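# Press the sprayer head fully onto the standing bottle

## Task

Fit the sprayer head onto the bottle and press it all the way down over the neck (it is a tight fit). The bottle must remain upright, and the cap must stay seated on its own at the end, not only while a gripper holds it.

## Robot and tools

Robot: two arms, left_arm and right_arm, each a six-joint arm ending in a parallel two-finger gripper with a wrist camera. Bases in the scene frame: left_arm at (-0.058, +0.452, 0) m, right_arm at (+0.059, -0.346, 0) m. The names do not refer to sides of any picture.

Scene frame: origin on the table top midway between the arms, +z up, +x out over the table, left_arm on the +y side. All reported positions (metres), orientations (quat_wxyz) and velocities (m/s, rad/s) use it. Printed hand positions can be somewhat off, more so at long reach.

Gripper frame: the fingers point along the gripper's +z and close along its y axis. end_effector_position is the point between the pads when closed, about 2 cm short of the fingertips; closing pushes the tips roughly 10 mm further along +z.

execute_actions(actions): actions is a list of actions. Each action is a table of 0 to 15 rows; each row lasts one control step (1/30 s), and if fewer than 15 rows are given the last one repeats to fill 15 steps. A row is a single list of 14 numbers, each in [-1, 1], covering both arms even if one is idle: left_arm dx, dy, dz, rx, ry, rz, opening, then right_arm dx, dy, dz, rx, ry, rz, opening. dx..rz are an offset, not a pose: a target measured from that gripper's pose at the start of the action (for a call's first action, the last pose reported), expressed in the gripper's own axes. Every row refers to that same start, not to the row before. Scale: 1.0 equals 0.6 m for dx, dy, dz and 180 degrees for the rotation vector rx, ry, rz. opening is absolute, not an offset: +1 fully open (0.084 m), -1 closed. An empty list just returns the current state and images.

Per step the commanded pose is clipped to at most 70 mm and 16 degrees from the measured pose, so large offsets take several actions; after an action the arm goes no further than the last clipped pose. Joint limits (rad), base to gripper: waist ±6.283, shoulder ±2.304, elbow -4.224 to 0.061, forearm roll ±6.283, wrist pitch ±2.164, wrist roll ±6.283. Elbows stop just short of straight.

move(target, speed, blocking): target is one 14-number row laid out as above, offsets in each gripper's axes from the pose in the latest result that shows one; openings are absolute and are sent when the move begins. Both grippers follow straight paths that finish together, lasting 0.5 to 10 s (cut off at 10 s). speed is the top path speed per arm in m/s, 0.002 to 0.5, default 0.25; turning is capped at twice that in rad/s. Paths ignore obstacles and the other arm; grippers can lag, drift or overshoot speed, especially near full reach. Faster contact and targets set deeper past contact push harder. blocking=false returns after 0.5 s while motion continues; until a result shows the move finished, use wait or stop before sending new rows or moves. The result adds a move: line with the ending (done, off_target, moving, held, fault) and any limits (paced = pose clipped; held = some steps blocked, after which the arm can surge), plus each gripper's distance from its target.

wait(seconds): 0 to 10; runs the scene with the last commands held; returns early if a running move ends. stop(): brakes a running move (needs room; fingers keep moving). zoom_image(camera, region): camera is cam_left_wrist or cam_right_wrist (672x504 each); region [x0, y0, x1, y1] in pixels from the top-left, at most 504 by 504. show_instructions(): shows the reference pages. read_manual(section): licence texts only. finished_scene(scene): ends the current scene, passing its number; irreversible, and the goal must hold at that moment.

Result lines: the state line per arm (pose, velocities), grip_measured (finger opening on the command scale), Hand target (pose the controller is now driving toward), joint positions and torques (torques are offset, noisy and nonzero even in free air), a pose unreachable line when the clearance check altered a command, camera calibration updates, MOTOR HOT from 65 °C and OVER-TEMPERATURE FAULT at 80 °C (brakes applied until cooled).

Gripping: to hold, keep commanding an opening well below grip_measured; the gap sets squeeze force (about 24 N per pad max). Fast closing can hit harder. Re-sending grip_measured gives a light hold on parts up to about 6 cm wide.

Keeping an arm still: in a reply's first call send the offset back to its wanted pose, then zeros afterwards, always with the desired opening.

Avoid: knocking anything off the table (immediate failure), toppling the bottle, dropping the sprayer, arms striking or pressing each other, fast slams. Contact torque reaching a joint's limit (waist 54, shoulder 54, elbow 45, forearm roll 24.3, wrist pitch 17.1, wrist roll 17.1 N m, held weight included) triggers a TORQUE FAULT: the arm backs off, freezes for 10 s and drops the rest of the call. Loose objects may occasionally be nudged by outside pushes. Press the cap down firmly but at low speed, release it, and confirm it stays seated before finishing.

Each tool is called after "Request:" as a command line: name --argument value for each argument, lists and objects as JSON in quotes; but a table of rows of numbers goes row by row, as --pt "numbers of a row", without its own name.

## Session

Request:
execute_actions --actions '[]'

Request:
show_instructions

Scene clock: 0.00 s.
left_arm: end_effector_position=(+0.3203, +0.0397, +0.1725) grip_measured=+1.00 end_effector_quat_wxyz=(+0.201, -0.663, +0.672, +0.263) end_effector_velocity=(-0.000, +0.000, -0.000) end_effector_angular_velocity=(+0.002, +0.001, +0.000) | right_arm: end_effector_position=(+0.4873, -0.4290, +0.2447) grip_measured=+1.00 end_effector_quat_wxyz=(-0.325, +0.540, +0.406, +0.662) end_effector_velocity=(-0.000, +0.000, -0.000) end_effector_angular_velocity=(+0.000, +0.000, +0.001)
Joint positions: left_arm=[-1.123 -0.909 -1.58   0.308 -1.3    0.447  0.084] | right_arm=[-0.598 -0.771 -0.808  1.287 -1.668  2.988  0.084]
Joint velocities: left_arm=[-0.    -0.     0.001 -0.    -0.001 -0.     0.   ] | right_arm=[ 0.001 -0.    -0.    -0.001 -0.     0.     0.   ]
Joint torques (N m, as the arm reports them, + toward a larger angle): no reading
Hand target (left_arm): +0.320, +0.040, +0.173; -0.201, +0.663, -0.672, -0.263
Hand target (right_arm): +0.487, -0.429, +0.245; -0.325, +0.540, +0.406, +0.662
camera_calibration (this result's frames):
cam_left_wrist: T_world_to_cam=[[-0.996783, -0.00412527, 0.0800352, 0.344518], [0.0452021, 0.79572, 0.603975, -0.0838441], [-0.0661772, 0.60565, -0.792974, 0.264302], [0, 0, 0, 1]] pos_world=[0.36469, -0.0919368, 0.232651]
cam_right_wrist: T_world_to_cam=[[0.86649, -0.468134, 0.173338, -0.635465], [0.195429, -0.00140565, -0.980717, 0.210674], [0.459351, 0.883656, 0.090269, 0.266153], [0, 0, 0, 1]] pos_world=[0.387194, -0.532374, 0.292736]

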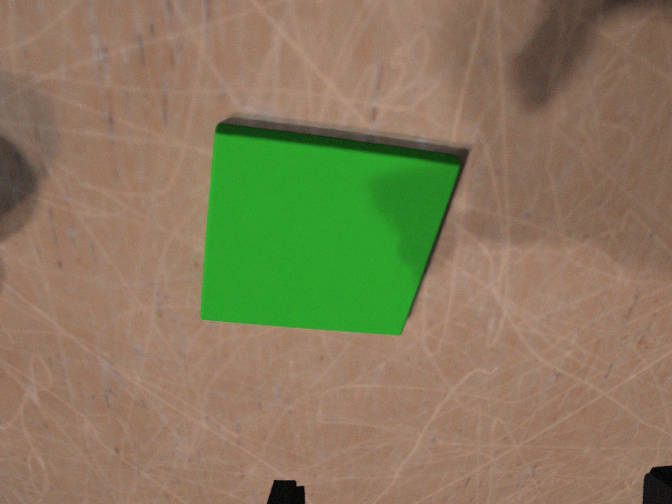

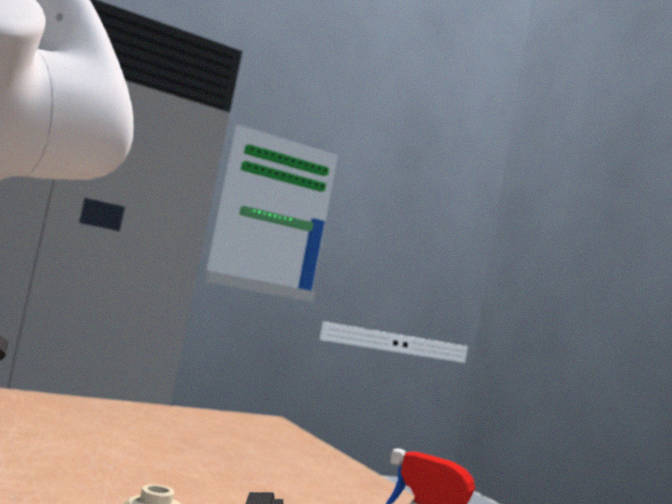

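Reference images for this scene: manual page 1, manual page 2, manual page 3, manual page 4, manual page 5.

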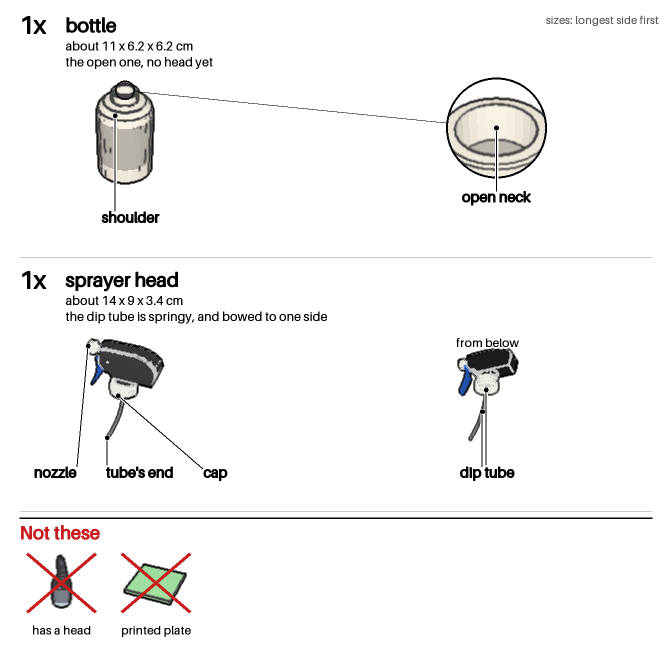

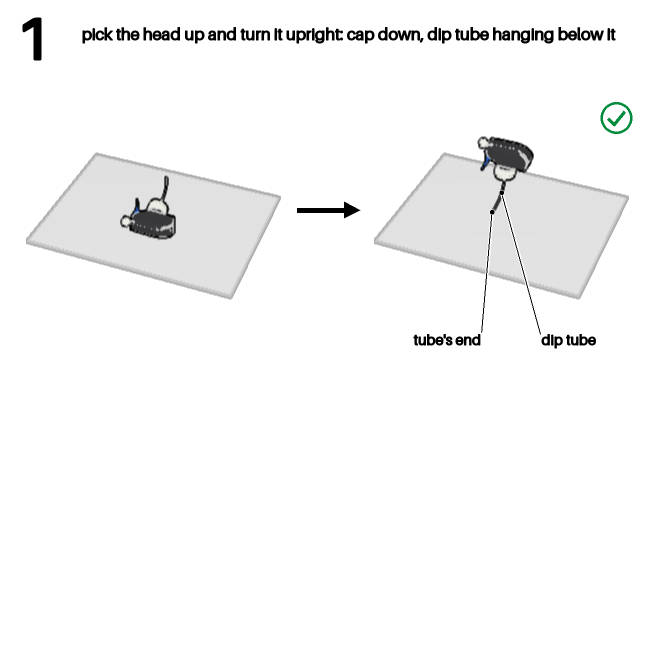

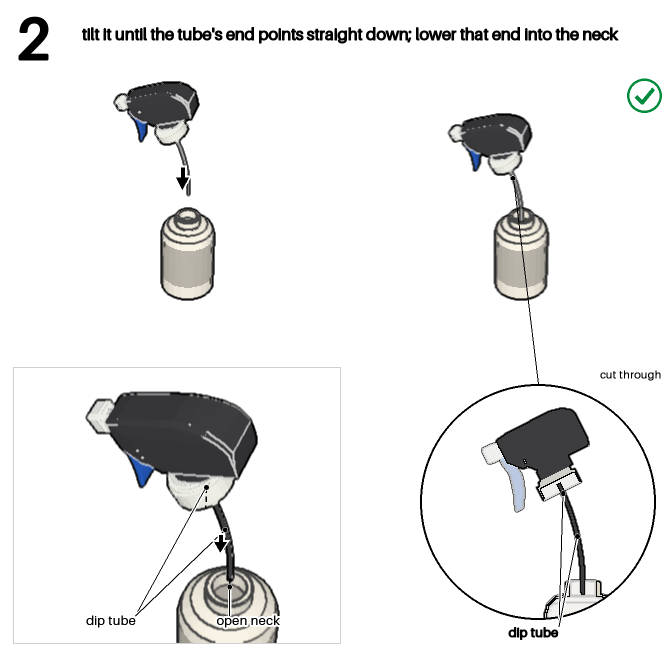

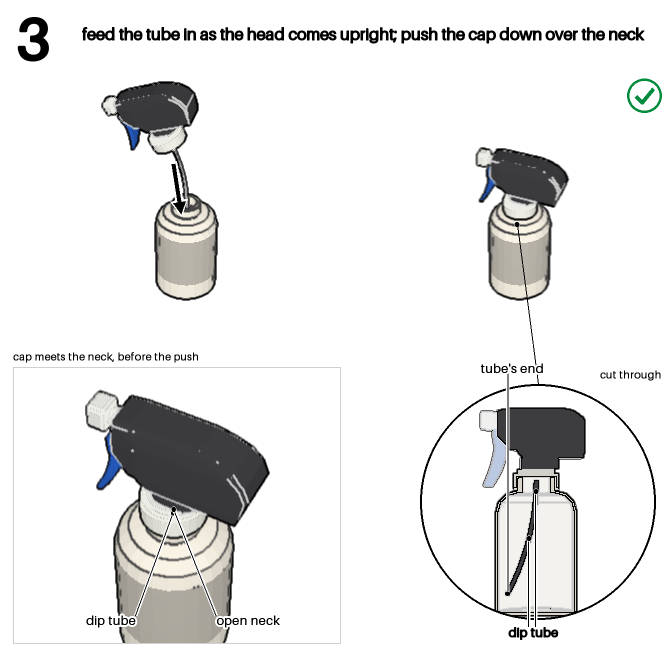

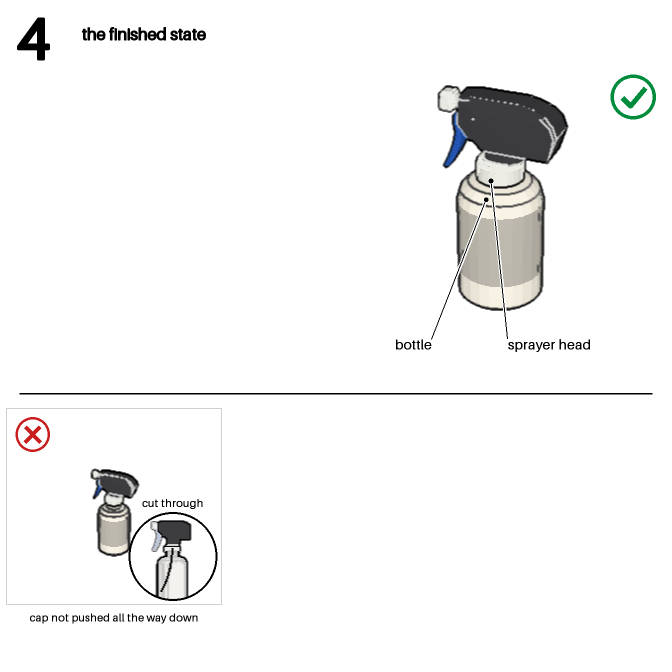

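Request:
move --target '[-0.425,-0.12,-0.38,0.03,0.212,0,1,0,0,0,0,-0.15,0,-1]'

Scene clock: 2.23 s.
left_arm: end_effector_position=(+0.4201, +0.0998, +0.5020) grip_measured=+1.00 end_effector_quat_wxyz=(+0.002, -0.702, +0.712, +0.001) end_effector_velocity=(+0.001, +0.001, +0.004) end_effector_angular_velocity=(-0.006, -0.003, +0.002) | right_arm: end_effector_position=(+0.4873, -0.4291, +0.2449) grip_measured=-1.00 end_effector_quat_wxyz=(-0.221, +0.680, +0.470, +0.518) end_effector_velocity=(+0.000, +0.001, +0.000) end_effector_angular_velocity=(-0.003, +0.001, +0.001)
Joint positions: left_arm=[-0.803 -0.375 -1.651  0.005 -1.277  0.945  0.084] | right_arm=[-0.573 -0.45  -0.679  1.319 -1.244  3.178  0.   ]
Joint velocities: left_arm=[ 0.003  0.003 -0.005 -0.003 -0.002  0.002  0.   ] | right_arm=[ 0.002  0.002  0.    -0.     0.002  0.001  0.   ]
Joint torques (N m, as the arm reports them, + toward a larger angle): left_arm=[ -9.77  51.48 -25.65   1.5    0.62   0.06] | right_arm=[ -0.5   35.12 -16.97   0.49  -1.44  -0.07]
Hand target (left_arm): +0.420, +0.100, +0.503; -0.002, +0.702, -0.712, -0.001
Hand target (right_arm): +0.487, -0.429, +0.245; -0.221, +0.680, +0.470, +0.518
Off the commanded pose (left_arm): 0.000 m, 0 deg.
Off the commanded pose (right_arm): 0.000 m, 0 deg.
move: done
camera_calibration (this result's frames):
cam_left_wrist: T_world_to_cam=[[-0.999697, 0.0190563, -0.0155732, 0.464799], [0.0192641, 0.999726, -0.0133022, -0.0347655], [0.0153154, -0.0135982, -0.99979, 0.627174], [0, 0, 0, 1]] pos_world=[0.455722, 0.0344271, 0.633818]
cam_right_wrist: T_world_to_cam=[[0.862279, -0.473734, 0.179028, -0.637292], [-0.0315752, -0.40311, -0.914607, 0.132895], [0.505449, 0.782993, -0.362551, 0.311459], [0, 0, 0, 1]] pos_world=[0.396293, -0.492206, 0.348559]

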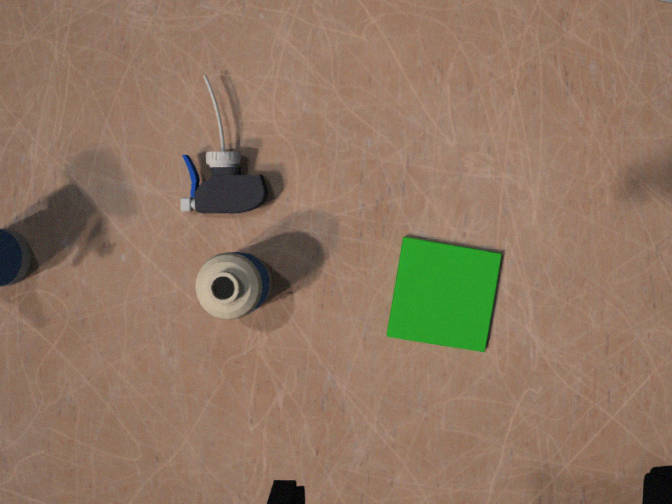

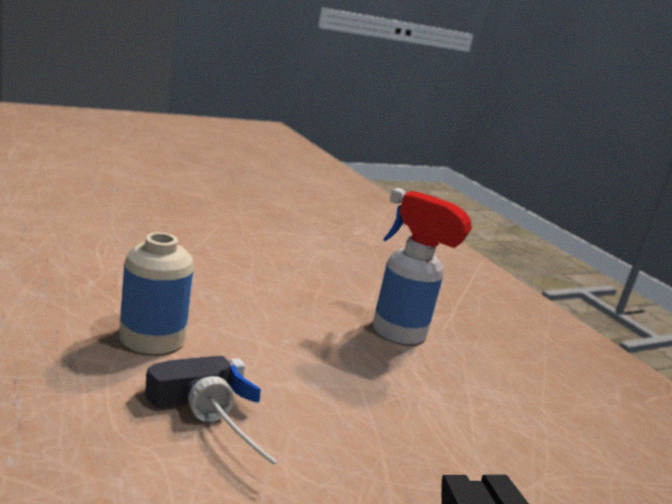

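Request:
move --target '[0.222,-0.202,0.55,0,0,-0.508,0.25,0,0,0,0,0,0,-1]' --speed 0.3

Scene clock: 6.27 s.
left_arm: end_effector_position=(+0.5398, -0.0331, +0.1715) grip_measured=+0.24 end_effector_quat_wxyz=(-0.002, +1.000, +0.005, +0.001) end_effector_velocity=(-0.001, +0.000, -0.003) end_effector_angular_velocity=(+0.004, +0.004, +0.004) | right_arm: end_effector_position=(+0.4873, -0.4291, +0.2449) grip_measured=-1.00 end_effector_quat_wxyz=(-0.221, +0.680, +0.470, +0.518) end_effector_velocity=(+0.000, +0.001, -0.000) end_effector_angular_velocity=(+0.000, +0.000, +0.001)
Joint positions: left_arm=[-0.849 -1.06  -1.98   0.005 -0.921 -0.698  0.054] | right_arm=[-0.573 -0.45  -0.679  1.319 -1.244  3.178  0.   ]
Joint velocities: left_arm=[-0.    -0.006 -0.003  0.    -0.003 -0.004 -0.   ] | right_arm=[ 0.001 -0.     0.     0.001  0.     0.     0.   ]
Joint torques (N m, as the arm reports them, + toward a larger angle): left_arm=[-11.57  81.92 -23.88   1.49   0.28   0.15] | right_arm=[ -0.36  33.48 -17.38   0.61  -1.5   -0.09]
Hand target (left_arm): +0.540, -0.033, +0.171; -0.002, +1.000, +0.006, +0.001
Hand target (right_arm): +0.487, -0.429, +0.245; -0.221, +0.680, +0.470, +0.518
Off the commanded pose (left_arm): 0.000 m, 0 deg.
Off the commanded pose (right_arm): 0.000 m, 0 deg.
move: done
camera_calibration (this result's frames):
cam_left_wrist: T_world_to_cam=[[0.00534843, -0.999824, -0.0179567, 0.00596848], [-0.999786, -0.00498755, -0.0200822, 0.609419], [0.0199891, 0.0180603, -0.999637, 0.291561], [0, 0, 0, 1]] pos_world=[0.603428, 0.00374127, 0.3038]
cam_right_wrist: T_world_to_cam=[[0.862279, -0.473734, 0.179028, -0.637292], [-0.0315751, -0.40311, -0.914607, 0.132895], [0.505449, 0.782993, -0.362552, 0.311459], [0, 0, 0, 1]] pos_world=[0.396293, -0.492206, 0.34856]

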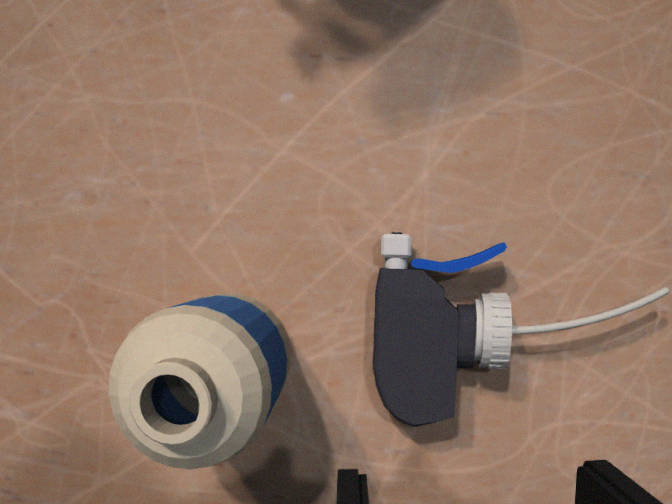

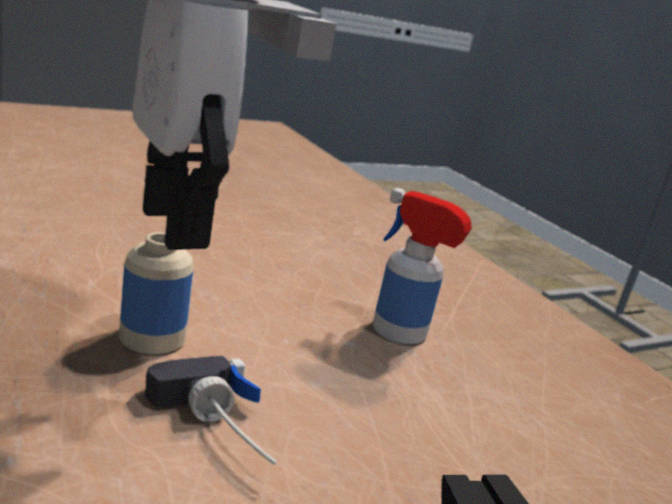

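Request:
move --target '[-0.002,-0.005,0.238,0,0,0,0.25,0,0,0,0,0,0,-1]' --speed 0.1

Request:
move --target '[0,0,0,0,0,0,-1,0,0,0,0,0,0,-1]'

Request:
move --target '[-0.1,0,-0.45,0,0,0,-1,0,0,0,0,0,0,-1]' --speed 0.15

Scene clock: 8.50 s.
left_arm: end_effector_position=(+0.5387, -0.0297, +0.0290) grip_measured=+0.24 end_effector_quat_wxyz=(-0.002, +1.000, +0.005, +0.001) end_effector_velocity=(-0.000, +0.000, -0.002) end_effector_angular_velocity=(+0.001, +0.001, -0.002) | right_arm: end_effector_position=(+0.4873, -0.4291, +0.2449) grip_measured=-1.00 end_effector_quat_wxyz=(-0.221, +0.680, +0.470, +0.518) end_effector_velocity=(-0.000, -0.001, +0.000) end_effector_angular_velocity=(-0.000, -0.000, -0.001)
Joint positions: left_arm=[-0.847 -1.246 -1.983  0.006 -0.737 -0.696  0.054] | right_arm=[-0.573 -0.45  -0.679  1.319 -1.244  3.178  0.   ]
Joint velocities: left_arm=[ 0.    -0.003 -0.001  0.    -0.     0.002 -0.   ] | right_arm=[-0.001  0.    -0.    -0.    -0.    -0.     0.   ]
Joint torques (N m, as the arm reports them, + toward a larger angle): left_arm=[-10.52  82.93 -22.51   1.59   0.57   0.07] | right_arm=[  1.6   33.91 -16.47   0.55  -1.54   0.01]
Hand target (left_arm): +0.539, -0.030, +0.029; -0.002, +1.000, +0.005, +0.001
Hand target (right_arm): +0.487, -0.429, +0.245; -0.221, +0.680, +0.470, +0.518
Off the commanded pose (left_arm): 0.000 m, 0 deg.
Off the commanded pose (right_arm): 0.000 m, 0 deg.
move: done
camera_calibration (this result's frames):
cam_left_wrist: T_world_to_cam=[[0.0051683, -0.999834, -0.017489, 0.00694094], [-0.99978, -0.0048109, -0.0204163, 0.605469], [0.0203288, 0.0175907, -0.999639, 0.148955], [0, 0, 0, 1]] pos_world=[0.602272, 0.00723241, 0.161384]
cam_right_wrist: T_world_to_cam=[[0.862279, -0.473734, 0.179028, -0.637292], [-0.0315749, -0.40311, -0.914607, 0.132895], [0.505448, 0.782993, -0.362552, 0.311459], [0, 0, 0, 1]] pos_world=[0.396293, -0.492206, 0.34856]

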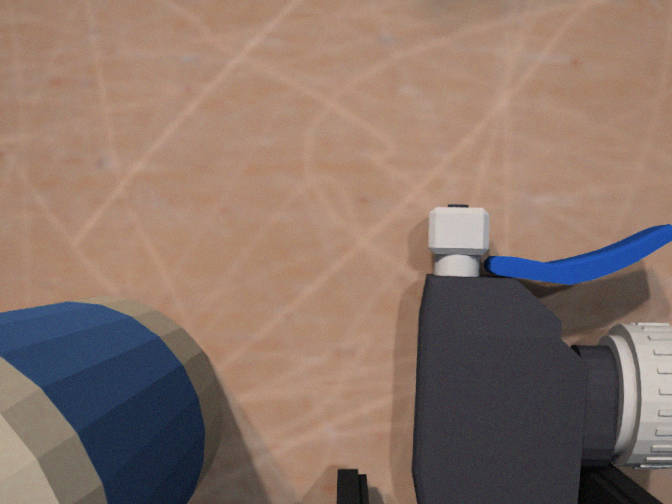

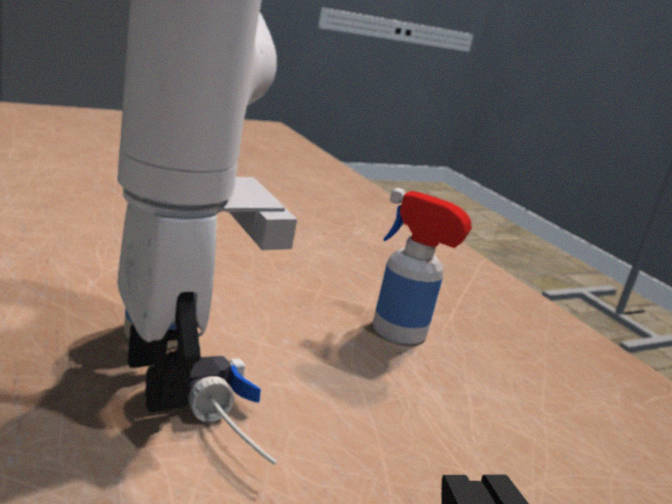

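Scene clock: 9.00 s.
left_arm: end_effector_position=(+0.5387, -0.0297, +0.0291) grip_measured=-0.16 end_effector_quat_wxyz=(-0.002, +1.000, +0.005, +0.001) end_effector_velocity=(-0.000, +0.000, -0.001) end_effector_angular_velocity=(+0.000, +0.000, -0.001) | right_arm: end_effector_position=(+0.4873, -0.4291, +0.2449) grip_measured=-1.00 end_effector_quat_wxyz=(-0.221, +0.680, +0.470, +0.518) end_effector_velocity=(+0.000, -0.001, +0.000) end_effector_angular_velocity=(+0.000, -0.000, -0.002)
Joint positions: left_arm=[-0.847 -1.246 -1.983  0.006 -0.737 -0.696  0.037] | right_arm=[-0.573 -0.45  -0.679  1.319 -1.244  3.178  0.   ]
Joint velocities: left_arm=[-0.    -0.     0.001  0.     0.     0.001 -0.   ] | right_arm=[-0.001 -0.     0.     0.001  0.    -0.     0.   ]
Joint torques (N m, as the arm reports them, + toward a larger angle): left_arm=[ -9.23  81.71 -23.15   1.82   0.36   0.27] | right_arm=[  0.45  34.27 -16.48   0.13  -1.57   0.09]
Hand target (left_arm): +0.539, -0.030, +0.029; -0.002, +1.000, +0.005, +0.001
Hand target (right_arm): +0.487, -0.429, +0.245; -0.221, +0.680, +0.470, +0.518
Off the commanded pose (left_arm): 0.000 m, 0 deg.
Off the commanded pose (right_arm): 0.000 m, 0 deg.
move: done
camera_calibration (this result's frames):
cam_left_wrist: T_world_to_cam=[[0.00517, -0.999835, -0.0174072, 0.00691039], [-0.999778, -0.00481254, -0.020515, 0.605505], [0.0204279, 0.0175094, -0.999638, 0.148941], [0, 0, 0, 1]] pos_world=[0.602292, 0.00721541, 0.161429]
cam_right_wrist: T_world_to_cam=[[0.862279, -0.473734, 0.179029, -0.637292], [-0.0315748, -0.40311, -0.914607, 0.132895], [0.505448, 0.782993, -0.362552, 0.311459], [0, 0, 0, 1]] pos_world=[0.396293, -0.492206, 0.34856]

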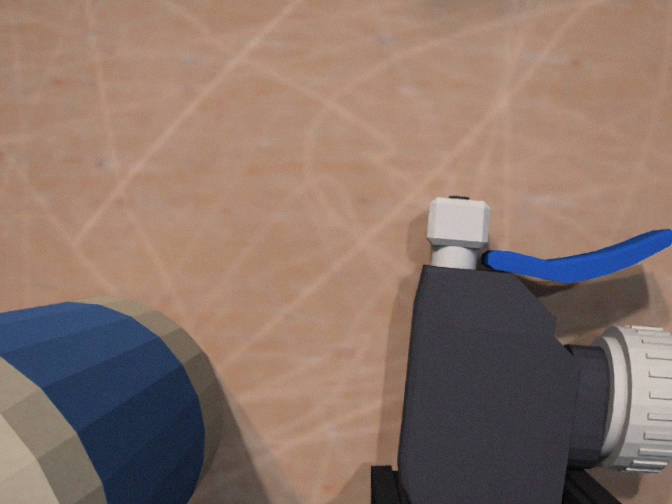

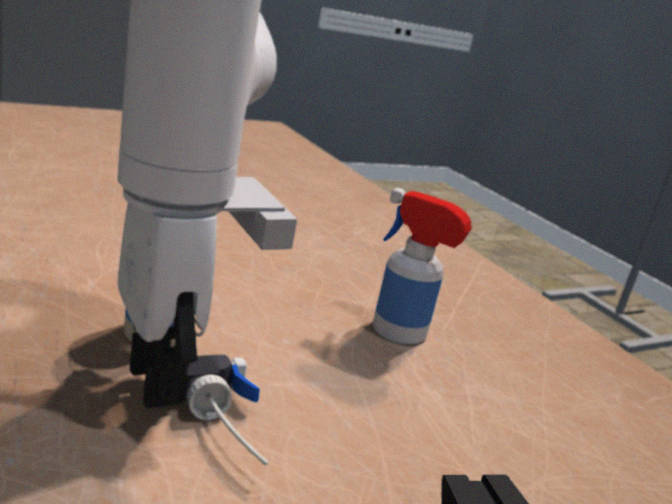

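Scene clock: 11.23 s.
left_arm: end_effector_position=(+0.4786, -0.0315, +0.2986) grip_measured=-0.16 end_effector_quat_wxyz=(-0.002, +1.000, +0.005, +0.001) end_effector_velocity=(-0.001, -0.000, +0.003) end_effector_angular_velocity=(-0.001, -0.000, +0.001) | right_arm: end_effector_position=(+0.4873, -0.4291, +0.2449) grip_measured=-1.00 end_effector_quat_wxyz=(-0.221, +0.680, +0.470, +0.518) end_effector_velocity=(+0.000, -0.000, +0.000) end_effector_angular_velocity=(+0.000, -0.000, -0.001)
Joint positions: left_arm=[-0.901 -0.802 -1.829  0.005 -1.028 -0.749  0.037] | right_arm=[-0.573 -0.45  -0.679  1.319 -1.244  3.178  0.   ]
Joint velocities: left_arm=[-0.     0.004 -0.001 -0.    -0.003 -0.001  0.   ] | right_arm=[-0.001 -0.    -0.     0.001 -0.     0.     0.   ]
Joint torques (N m, as the arm reports them, + toward a larger angle): left_arm=[ -9.01  70.97 -25.05   2.     0.57   0.17] | right_arm=[  1.5   35.12 -17.1    0.38  -1.62   0.01]
Hand target (left_arm): +0.479, -0.032, +0.299; -0.002, +1.000, +0.005, +0.001
Hand target (right_arm): +0.487, -0.429, +0.245; -0.221, +0.680, +0.470, +0.518
Off the commanded pose (left_arm): 0.001 m, 0 deg.
Off the commanded pose (right_arm): 0.000 m, 0 deg.
move: done
camera_calibration (this result's frames):
cam_left_wrist: T_world_to_cam=[[0.00550905, -0.999825, -0.0178973, 0.0100649], [-0.999785, -0.00514962, -0.020067, 0.550788], [0.0199713, 0.018004, -0.999638, 0.419885], [0, 0, 0, 1]] pos_world=[0.542228, 0.00533985, 0.430966]
cam_right_wrist: T_world_to_cam=[[0.862279, -0.473734, 0.179029, -0.637292], [-0.0315748, -0.40311, -0.914607, 0.132895], [0.505448, 0.782993, -0.362552, 0.311459], [0, 0, 0, 1]] pos_world=[0.396293, -0.492206, 0.34856]

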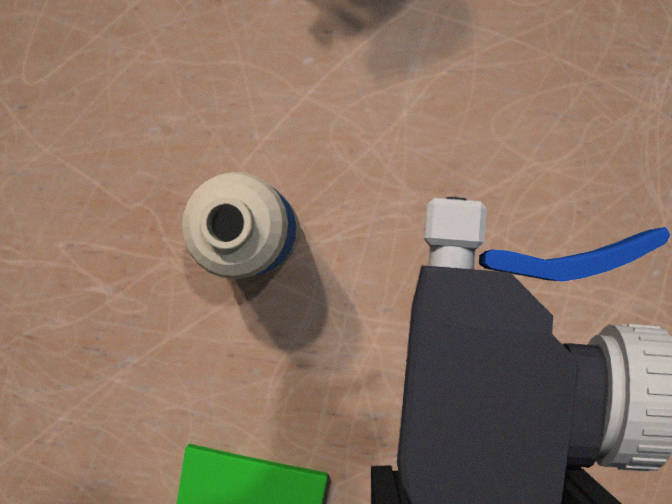

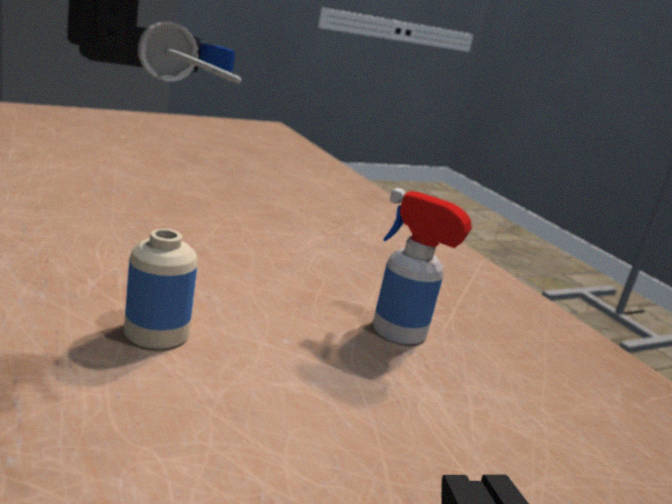

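Request:
move --target '[0.135,-0.237,0.05,0,0,0.5,-1,0,-0.15,0.3,0,0.08,0,-1]' --speed 0.3

Request:
move --target '[0,0,0,0.5,0,0,-1,0,0,0,0,0,0,-1]' --speed 0.3

Scene clock: 14.93 s.
left_arm: end_effector_position=(+0.5576, +0.1120, +0.2693) grip_measured=-0.16 end_effector_quat_wxyz=(+0.002, -0.711, +0.703, +0.001) end_effector_velocity=(+0.000, +0.001, -0.000) end_effector_angular_velocity=(-0.000, +0.000, -0.006) | right_arm: end_effector_position=(+0.4984, -0.2456, +0.1622) grip_measured=-1.00 end_effector_quat_wxyz=(-0.278, +0.609, +0.439, +0.599) end_effector_velocity=(+0.000, +0.000, -0.000) end_effector_angular_velocity=(+0.001, +0.001, -0.001)
Joint positions: left_arm=[-0.673 -0.768 -1.706  0.006 -0.939  1.049  0.037] | right_arm=[-0.175 -0.783 -0.587  1.769 -1.48   2.758  0.   ]
Joint velocities: left_arm=[ 0.001 -0.001 -0.    -0.001  0.     0.008 -0.   ] | right_arm=[ 0.001 -0.002 -0.     0.002 -0.001 -0.001  0.   ]
Joint torques (N m, as the arm reports them, + toward a larger angle): left_arm=[ -7.43  70.08 -23.88   0.88   0.42   0.16] | right_arm=[ 0.97 34.43 -8.29 -0.21 -1.54  0.08]
Hand target (left_arm): +0.558, +0.112, +0.269; -0.002, +0.711, -0.703, -0.001
Hand target (right_arm): +0.498, -0.246, +0.162; -0.278, +0.609, +0.439, +0.599
Off the commanded pose (left_arm): 0.001 m, 0 deg.
Off the commanded pose (right_arm): 0.000 m, 0 deg.
move: done
camera_calibration (this result's frames):
cam_left_wrist: T_world_to_cam=[[-0.999853, -0.0056452, -0.0162002, 0.601385], [-0.00542809, 0.999895, -0.0134143, -0.0389092], [0.0162742, -0.0133244, -0.999779, 0.392013], [0, 0, 0, 1]] pos_world=[0.594705, 0.0475234, 0.401146]
cam_right_wrist: T_world_to_cam=[[0.86437, -0.471163, 0.175697, -0.544996], [0.0930364, -0.193522, -0.976675, 0.131094], [0.494174, 0.860555, -0.123439, 0.11816], [0, 0, 0, 1]] pos_world=[0.40049, -0.333096, 0.238375]

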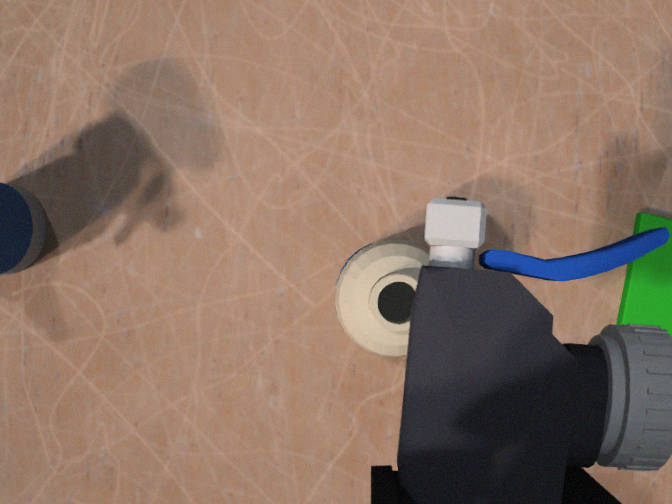

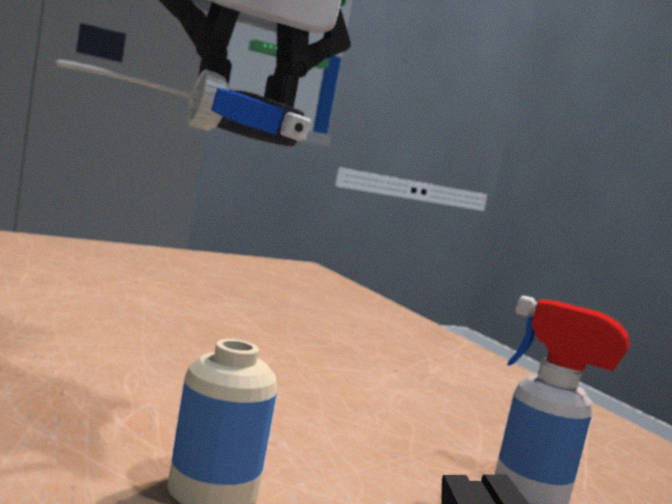

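Scene clock: 18.03 s.
left_arm: end_effector_position=(+0.5573, +0.1113, +0.2695) grip_measured=-0.16 end_effector_quat_wxyz=(+0.505, -0.502, +0.498, -0.495) end_effector_velocity=(-0.000, +0.000, -0.001) end_effector_angular_velocity=(+0.002, -0.003, -0.000) | right_arm: end_effector_position=(+0.4984, -0.2456, +0.1622) grip_measured=-1.00 end_effector_quat_wxyz=(-0.278, +0.609, +0.439, +0.599) end_effector_velocity=(+0.000, -0.000, -0.000) end_effector_angular_velocity=(+0.000, +0.000, -0.001)
Joint positions: left_arm=[-0.914 -0.744 -0.97   2.367 -1.408 -1.407  0.037] | right_arm=[-0.175 -0.783 -0.587  1.769 -1.48   2.758  0.   ]
Joint velocities: left_arm=[ 0.    -0.005 -0.     0.001 -0.006 -0.001  0.   ] | right_arm=[-0.001 -0.     0.     0.    -0.     0.     0.   ]
Joint torques (N m, as the arm reports them, + toward a larger angle): left_arm=[ -8.96  60.38 -19.49   1.13  -1.41   0.04] | right_arm=[-0.27 35.45 -9.01 -0.24 -1.6   0.07]
Hand target (left_arm): +0.557, +0.111, +0.269; +0.505, -0.502, +0.498, -0.495
Hand target (right_arm): +0.498, -0.246, +0.162; -0.278, +0.609, +0.439, +0.599
Off the commanded pose (left_arm): 0.001 m, 0 deg.
Off the commanded pose (right_arm): 0.000 m, 0 deg.
move: done
camera_calibration (this result's frames):
cam_left_wrist: T_world_to_cam=[[0.0140636, 0.01189, -0.99983, 0.299115], [0.00466867, 0.999918, 0.0119567, -0.0506576], [0.99989, -0.00483604, 0.0140069, -0.430112], [0, 0, 0, 1]] pos_world=[0.426095, 0.0450169, 0.305695]
cam_right_wrist: T_world_to_cam=[[0.86437, -0.471163, 0.175697, -0.544996], [0.0930364, -0.193522, -0.976675, 0.131094], [0.494174, 0.860555, -0.123439, 0.11816], [0, 0, 0, 1]] pos_world=[0.40049, -0.333096, 0.238375]

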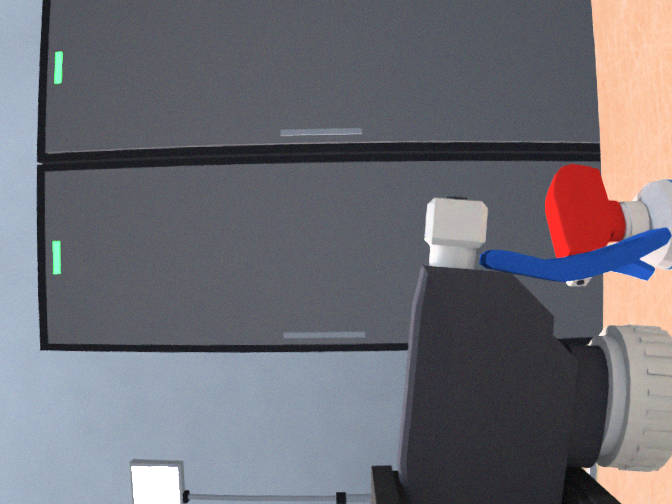

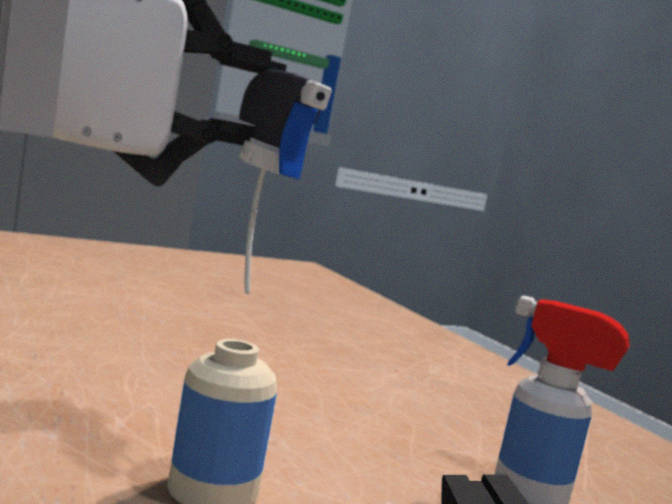

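Request:
move --target '[0,0.075,0,0,0,0,-1,0,0,0,0,0,0,-1]' --speed 0.03

Request:
zoom_image --camera "cam_right_wrist" --region '[120,180,400,400]'

Scene clock: 20.23 s.
left_arm: end_effector_position=(+0.5573, +0.1115, +0.2245) grip_measured=-0.16 end_effector_quat_wxyz=(+0.505, -0.502, +0.498, -0.495) end_effector_velocity=(+0.000, -0.000, +0.000) end_effector_angular_velocity=(-0.003, -0.002, +0.000) | right_arm: end_effector_position=(+0.4984, -0.2456, +0.1622) grip_measured=-1.00 end_effector_quat_wxyz=(-0.278, +0.609, +0.439, +0.599) end_effector_velocity=(-0.000, +0.000, +0.000) end_effector_angular_velocity=(+0.000, -0.000, +0.002)
Joint positions: left_arm=[-0.914 -0.847 -1.     2.374 -1.46  -1.458  0.037] | right_arm=[-0.175 -0.783 -0.587  1.769 -1.48   2.758  0.   ]
Joint velocities: left_arm=[ 0.    -0.001 -0.001  0.    -0.001 -0.003  0.   ] | right_arm=[ 0.001  0.    -0.    -0.001 -0.     0.     0.   ]
Joint torques (N m, as the arm reports them, + toward a larger angle): left_arm=[ -9.36  64.76 -16.73   0.52  -1.42   0.11] | right_arm=[ 0.49 35.92 -8.62  0.02 -1.57 -0.01]
Hand target (left_arm): +0.557, +0.112, +0.224; +0.505, -0.502, +0.498, -0.495
Hand target (right_arm): +0.498, -0.246, +0.162; -0.278, +0.609, +0.439, +0.599
Off the commanded pose (left_arm): 0.000 m, 0 deg.
Off the commanded pose (right_arm): 0.000 m, 0 deg.
move: done
camera_calibration (this result's frames):
cam_left_wrist: T_world_to_cam=[[0.0140938, 0.01175, -0.999832, 0.254166], [0.00465118, 0.999919, 0.0118166, -0.0502605], [0.99989, -0.00481694, 0.014038, -0.429488], [0, 0, 0, 1]] pos_world=[0.426093, 0.0452012, 0.260747]
cam_right_wrist: T_world_to_cam=[[0.86437, -0.471163, 0.175697, -0.544996], [0.0930364, -0.193522, -0.976675, 0.131094], [0.494174, 0.860555, -0.123439, 0.11816], [0, 0, 0, 1]] pos_world=[0.40049, -0.333096, 0.238375]

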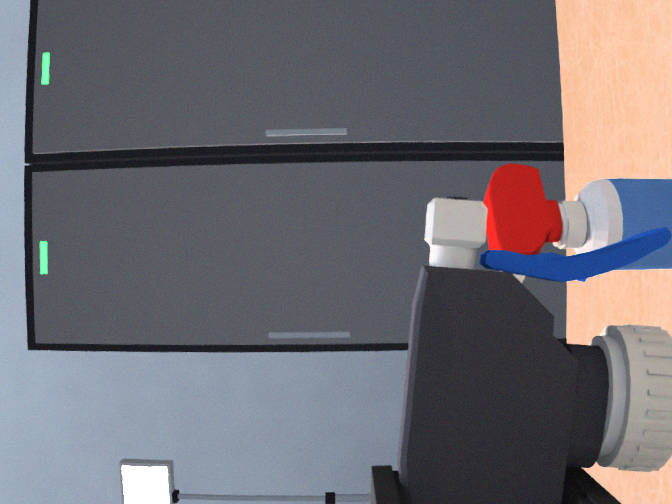

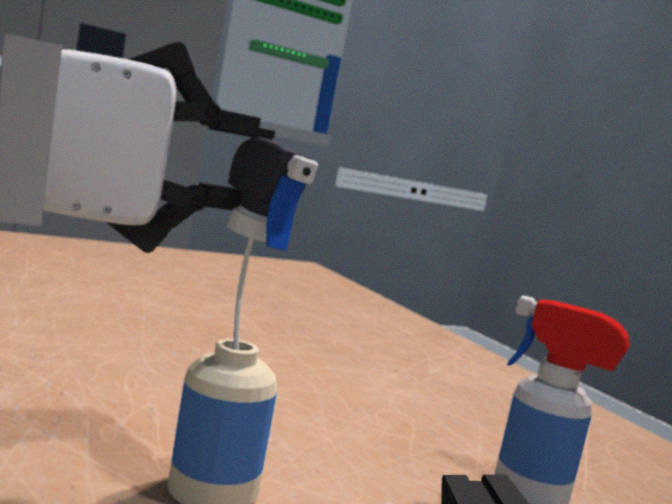

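Region (120, 180, 400, 400) of cam_right_wrist's 672x504 image, scaled by 1.800, with more detail than that image has; it fills the top 396 rows of this view, and the rest is white.

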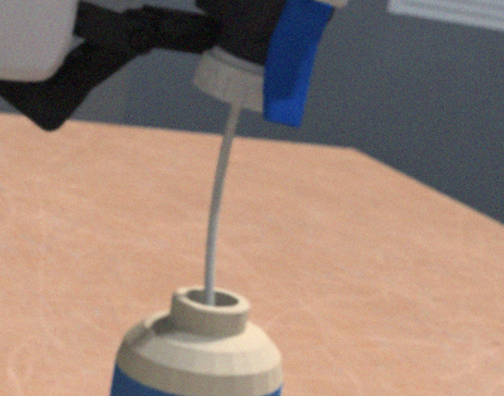

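Request:
move --target '[0.015,0.1,-0.011,0.022,0,-0.028,-1,-0.163,-0.03,0.1,0,0,0,-1]' --speed 0.05

Request:
zoom_image --camera "cam_right_wrist" --region '[120,30,420,260]'

Scene clock: 23.33 s.
left_arm: end_effector_position=(+0.5508, +0.1027, +0.1644) grip_measured=-0.16 end_effector_quat_wxyz=(+0.500, -0.506, +0.458, -0.534) end_effector_velocity=(+0.001, -0.001, +0.000) end_effector_angular_velocity=(-0.003, -0.002, +0.000) | right_arm: end_effector_position=(+0.5221, -0.2049, +0.0562) grip_measured=-1.00 end_effector_quat_wxyz=(-0.278, +0.609, +0.439, +0.599) end_effector_velocity=(+0.001, -0.000, -0.001) end_effector_angular_velocity=(+0.000, -0.001, -0.002)
Joint positions: left_arm=[-0.936 -1.031 -1.086  2.357 -1.601 -1.613  0.037] | right_arm=[-0.043 -1.106 -0.774  1.903 -1.549  2.636  0.   ]
Joint velocities: left_arm=[-0.    -0.001 -0.003 -0.001 -0.    -0.002 -0.   ] | right_arm=[-0.001 -0.002 -0.002  0.001 -0.001 -0.001  0.   ]
Joint torques (N m, as the arm reports them, + toward a larger angle): left_arm=[-12.36  68.12 -14.36   0.41  -1.65  -0.11] | right_arm=[ 0.7  39.86 -5.34 -0.32 -1.38 -0.06]
Hand target (left_arm): +0.551, +0.103, +0.164; +0.500, -0.506, +0.458, -0.534
Hand target (right_arm): +0.522, -0.205, +0.056; -0.278, +0.609, +0.439, +0.599
Off the commanded pose (left_arm): 0.000 m, 0 deg.
Off the commanded pose (right_arm): 0.000 m, 0 deg.
move: done
camera_calibration (this result's frames):
cam_left_wrist: T_world_to_cam=[[0.0841624, -0.07526, -0.993606, 0.163634], [0.00707813, 0.997164, -0.0749299, -0.0274821], [0.996427, -0.00072659, 0.0844564, -0.432285], [0, 0, 0, 1]] pos_world=[0.417163, 0.0394051, 0.197037]
cam_right_wrist: T_world_to_cam=[[0.864376, -0.471121, 0.175782, -0.527739], [0.0933357, -0.193181, -0.976714, 0.0330934], [0.494109, 0.860654, -0.123009, 0.0583123], [0, 0, 0, 1]] pos_world=[0.424263, -0.292423, 0.132263]

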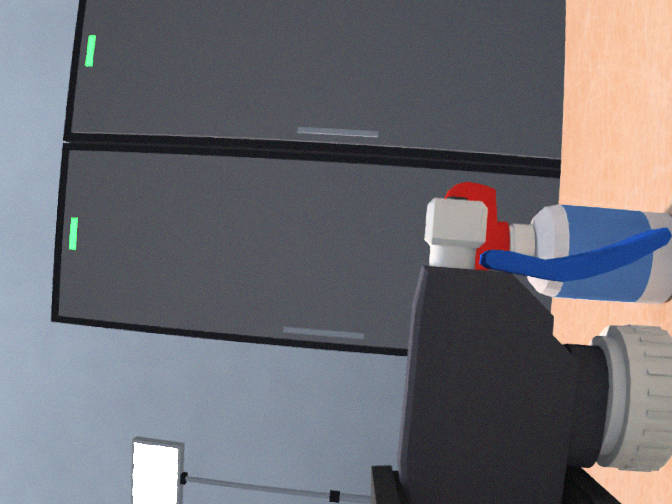

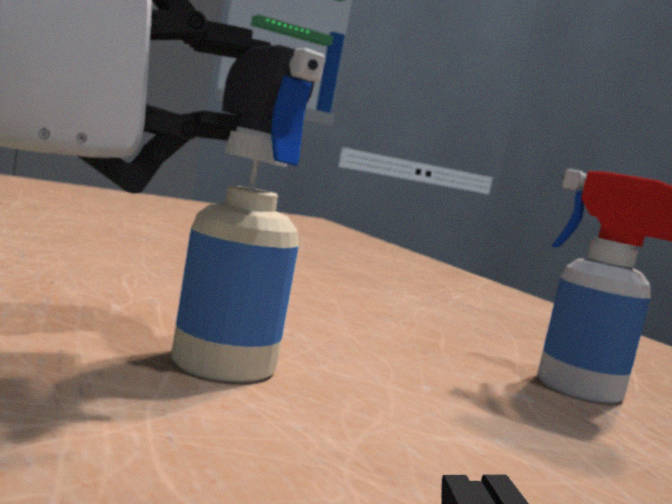

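Region (120, 30, 420, 260) of cam_right_wrist's 672x504 image, scaled by 1.680, with more detail than that image has; it fills the top 386 rows of this view, and the rest is white.

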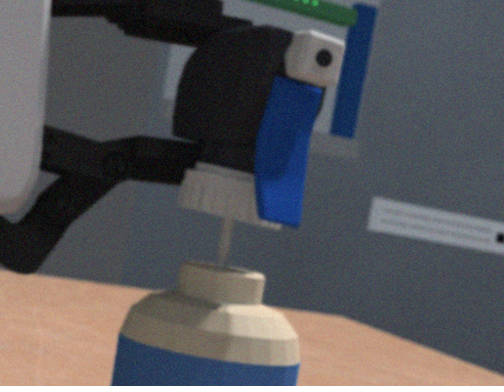

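Request:
move --target '[0,0,0,0,0,0,-1,0.02,0.168,0.256,0.305,0,0,-1]' --speed 0.2

Scene clock: 26.77 s.
left_arm: end_effector_position=(+0.5508, +0.1027, +0.1644) grip_measured=-0.16 end_effector_quat_wxyz=(+0.500, -0.506, +0.458, -0.534) end_effector_velocity=(-0.000, +0.000, -0.000) end_effector_angular_velocity=(-0.000, +0.000, +0.000) | right_arm: end_effector_position=(+0.6827, -0.1150, +0.0684) grip_measured=-1.00 end_effector_quat_wxyz=(-0.527, +0.412, +0.666, +0.330) end_effector_velocity=(+0.002, +0.000, +0.001) end_effector_angular_velocity=(+0.002, +0.002, +0.005)
Joint positions: left_arm=[-0.936 -1.031 -1.086  2.357 -1.601 -1.613  0.037] | right_arm=[ 0.182 -1.432 -1.954  1.084 -1.579  3.607  0.   ]
Joint velocities: left_arm=[-0.     0.     0.    -0.001  0.    -0.    -0.   ] | right_arm=[ 0.001 -0.007 -0.016 -0.003 -0.008  0.007  0.   ]
Joint torques (N m, as the arm reports them, + toward a larger angle): left_arm=[ -7.51  68.65 -14.73   1.59  -1.63   0.07] | right_arm=[  0.61  56.82 -20.83   1.23  -1.43  -0.08]
Hand target (left_arm): +0.551, +0.103, +0.164; +0.500, -0.506, +0.458, -0.534
Hand target (right_arm): +0.683, -0.115, +0.068; -0.527, +0.412, +0.666, +0.330
Off the commanded pose (left_arm): 0.000 m, 0 deg.
Off the commanded pose (right_arm): 0.002 m, 0 deg.
move: done
camera_calibration (this result's frames):
cam_left_wrist: T_world_to_cam=[[0.0841624, -0.07526, -0.993606, 0.163634], [0.00707815, 0.997164, -0.07493, -0.0274821], [0.996427, -0.000726598, 0.0844564, -0.432285], [0, 0, 0, 1]] pos_world=[0.417163, 0.0394051, 0.197037]
cam_right_wrist: T_world_to_cam=[[0.902595, 0.430455, -0.00548291, -0.536297], [0.0919117, -0.205136, -0.974408, 0.0468784], [-0.420564, 0.878993, -0.224718, 0.536542], [0, 0, 0, 1]] pos_world=[0.7054, -0.231149, 0.163309]

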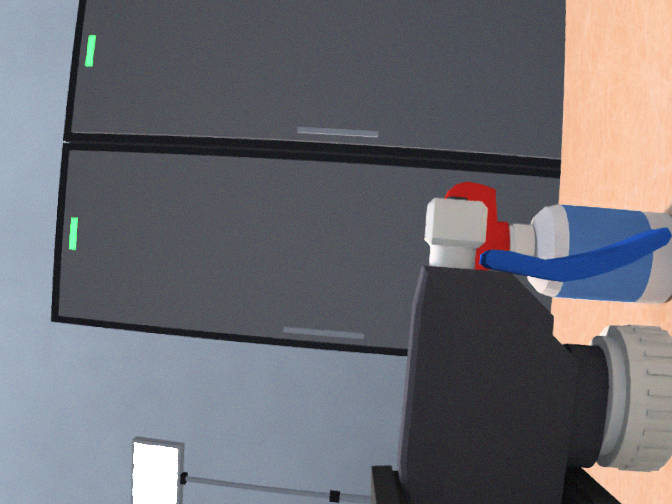

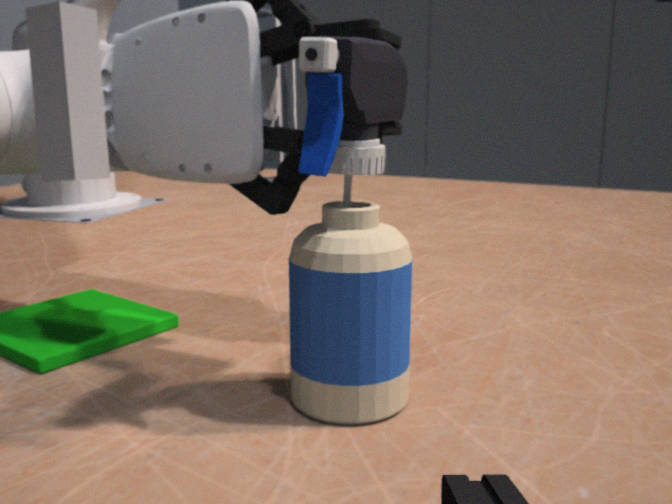

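Request:
move --target '[-0.0035,0.037,-0.002,0,0,0,-1,0,0,0,0,0,0,-1]' --speed 0.012

Scene clock: 29.03 s.
left_arm: end_effector_position=(+0.5512, +0.1029, +0.1424) grip_measured=-0.16 end_effector_quat_wxyz=(+0.500, -0.505, +0.458, -0.534) end_effector_velocity=(-0.000, -0.000, -0.001) end_effector_angular_velocity=(-0.000, +0.001, -0.001) | right_arm: end_effector_position=(+0.6827, -0.1149, +0.0684) grip_measured=-1.00 end_effector_quat_wxyz=(-0.527, +0.412, +0.666, +0.330) end_effector_velocity=(+0.000, +0.000, +0.000) end_effector_angular_velocity=(+0.000, +0.000, -0.001)
Joint positions: left_arm=[-0.935 -1.084 -1.116  2.357 -1.618 -1.631  0.037] | right_arm=[ 0.182 -1.432 -1.954  1.084 -1.579  3.607  0.   ]
Joint velocities: left_arm=[-0.    -0.002 -0.001  0.001  0.    -0.001  0.   ] | right_arm=[0.    0.    0.    0.001 0.    0.    0.   ]
Joint torques (N m, as the arm reports them, + toward a larger angle): left_arm=[ -7.54  65.78 -12.5    0.41  -0.82   0.18] | right_arm=[  0.43  55.26 -21.39   0.83  -1.45  -0.04]
Hand target (left_arm): +0.551, +0.103, +0.142; +0.500, -0.506, +0.458, -0.534
Hand target (right_arm): +0.683, -0.115, +0.068; -0.527, +0.412, +0.666, +0.330
Off the commanded pose (left_arm): 0.000 m, 0 deg.
Off the commanded pose (right_arm): 0.000 m, 0 deg.
move: done
camera_calibration (this result's frames):
cam_left_wrist: T_world_to_cam=[[0.0848143, -0.0754761, -0.993534, 0.141363], [0.00701892, 0.997147, -0.0751515, -0.0293072], [0.996372, -0.000599617, 0.0851021, -0.430883], [0, 0, 0, 1]] pos_world=[0.417536, 0.0396347, 0.174915]
cam_right_wrist: T_world_to_cam=[[0.902594, 0.430457, -0.00548314, -0.536296], [0.0919118, -0.205135, -0.974408, 0.0468784], [-0.420566, 0.878992, -0.224718, 0.536543], [0, 0, 0, 1]] pos_world=[0.705401, -0.231148, 0.163309]

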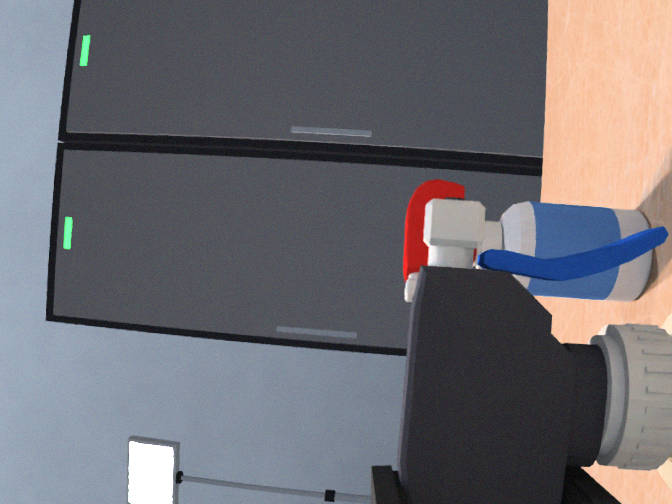

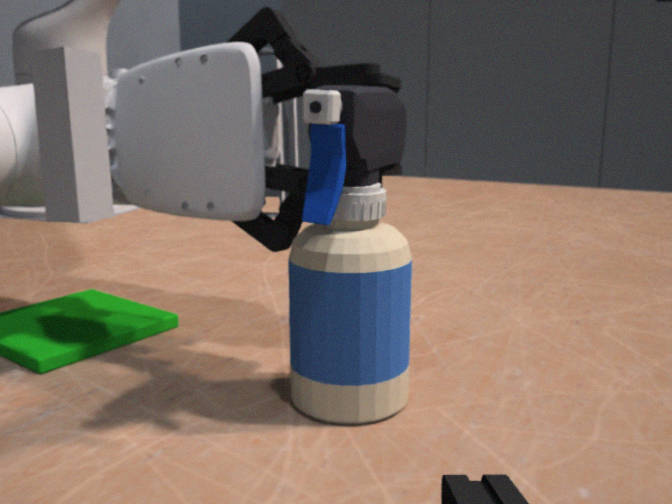

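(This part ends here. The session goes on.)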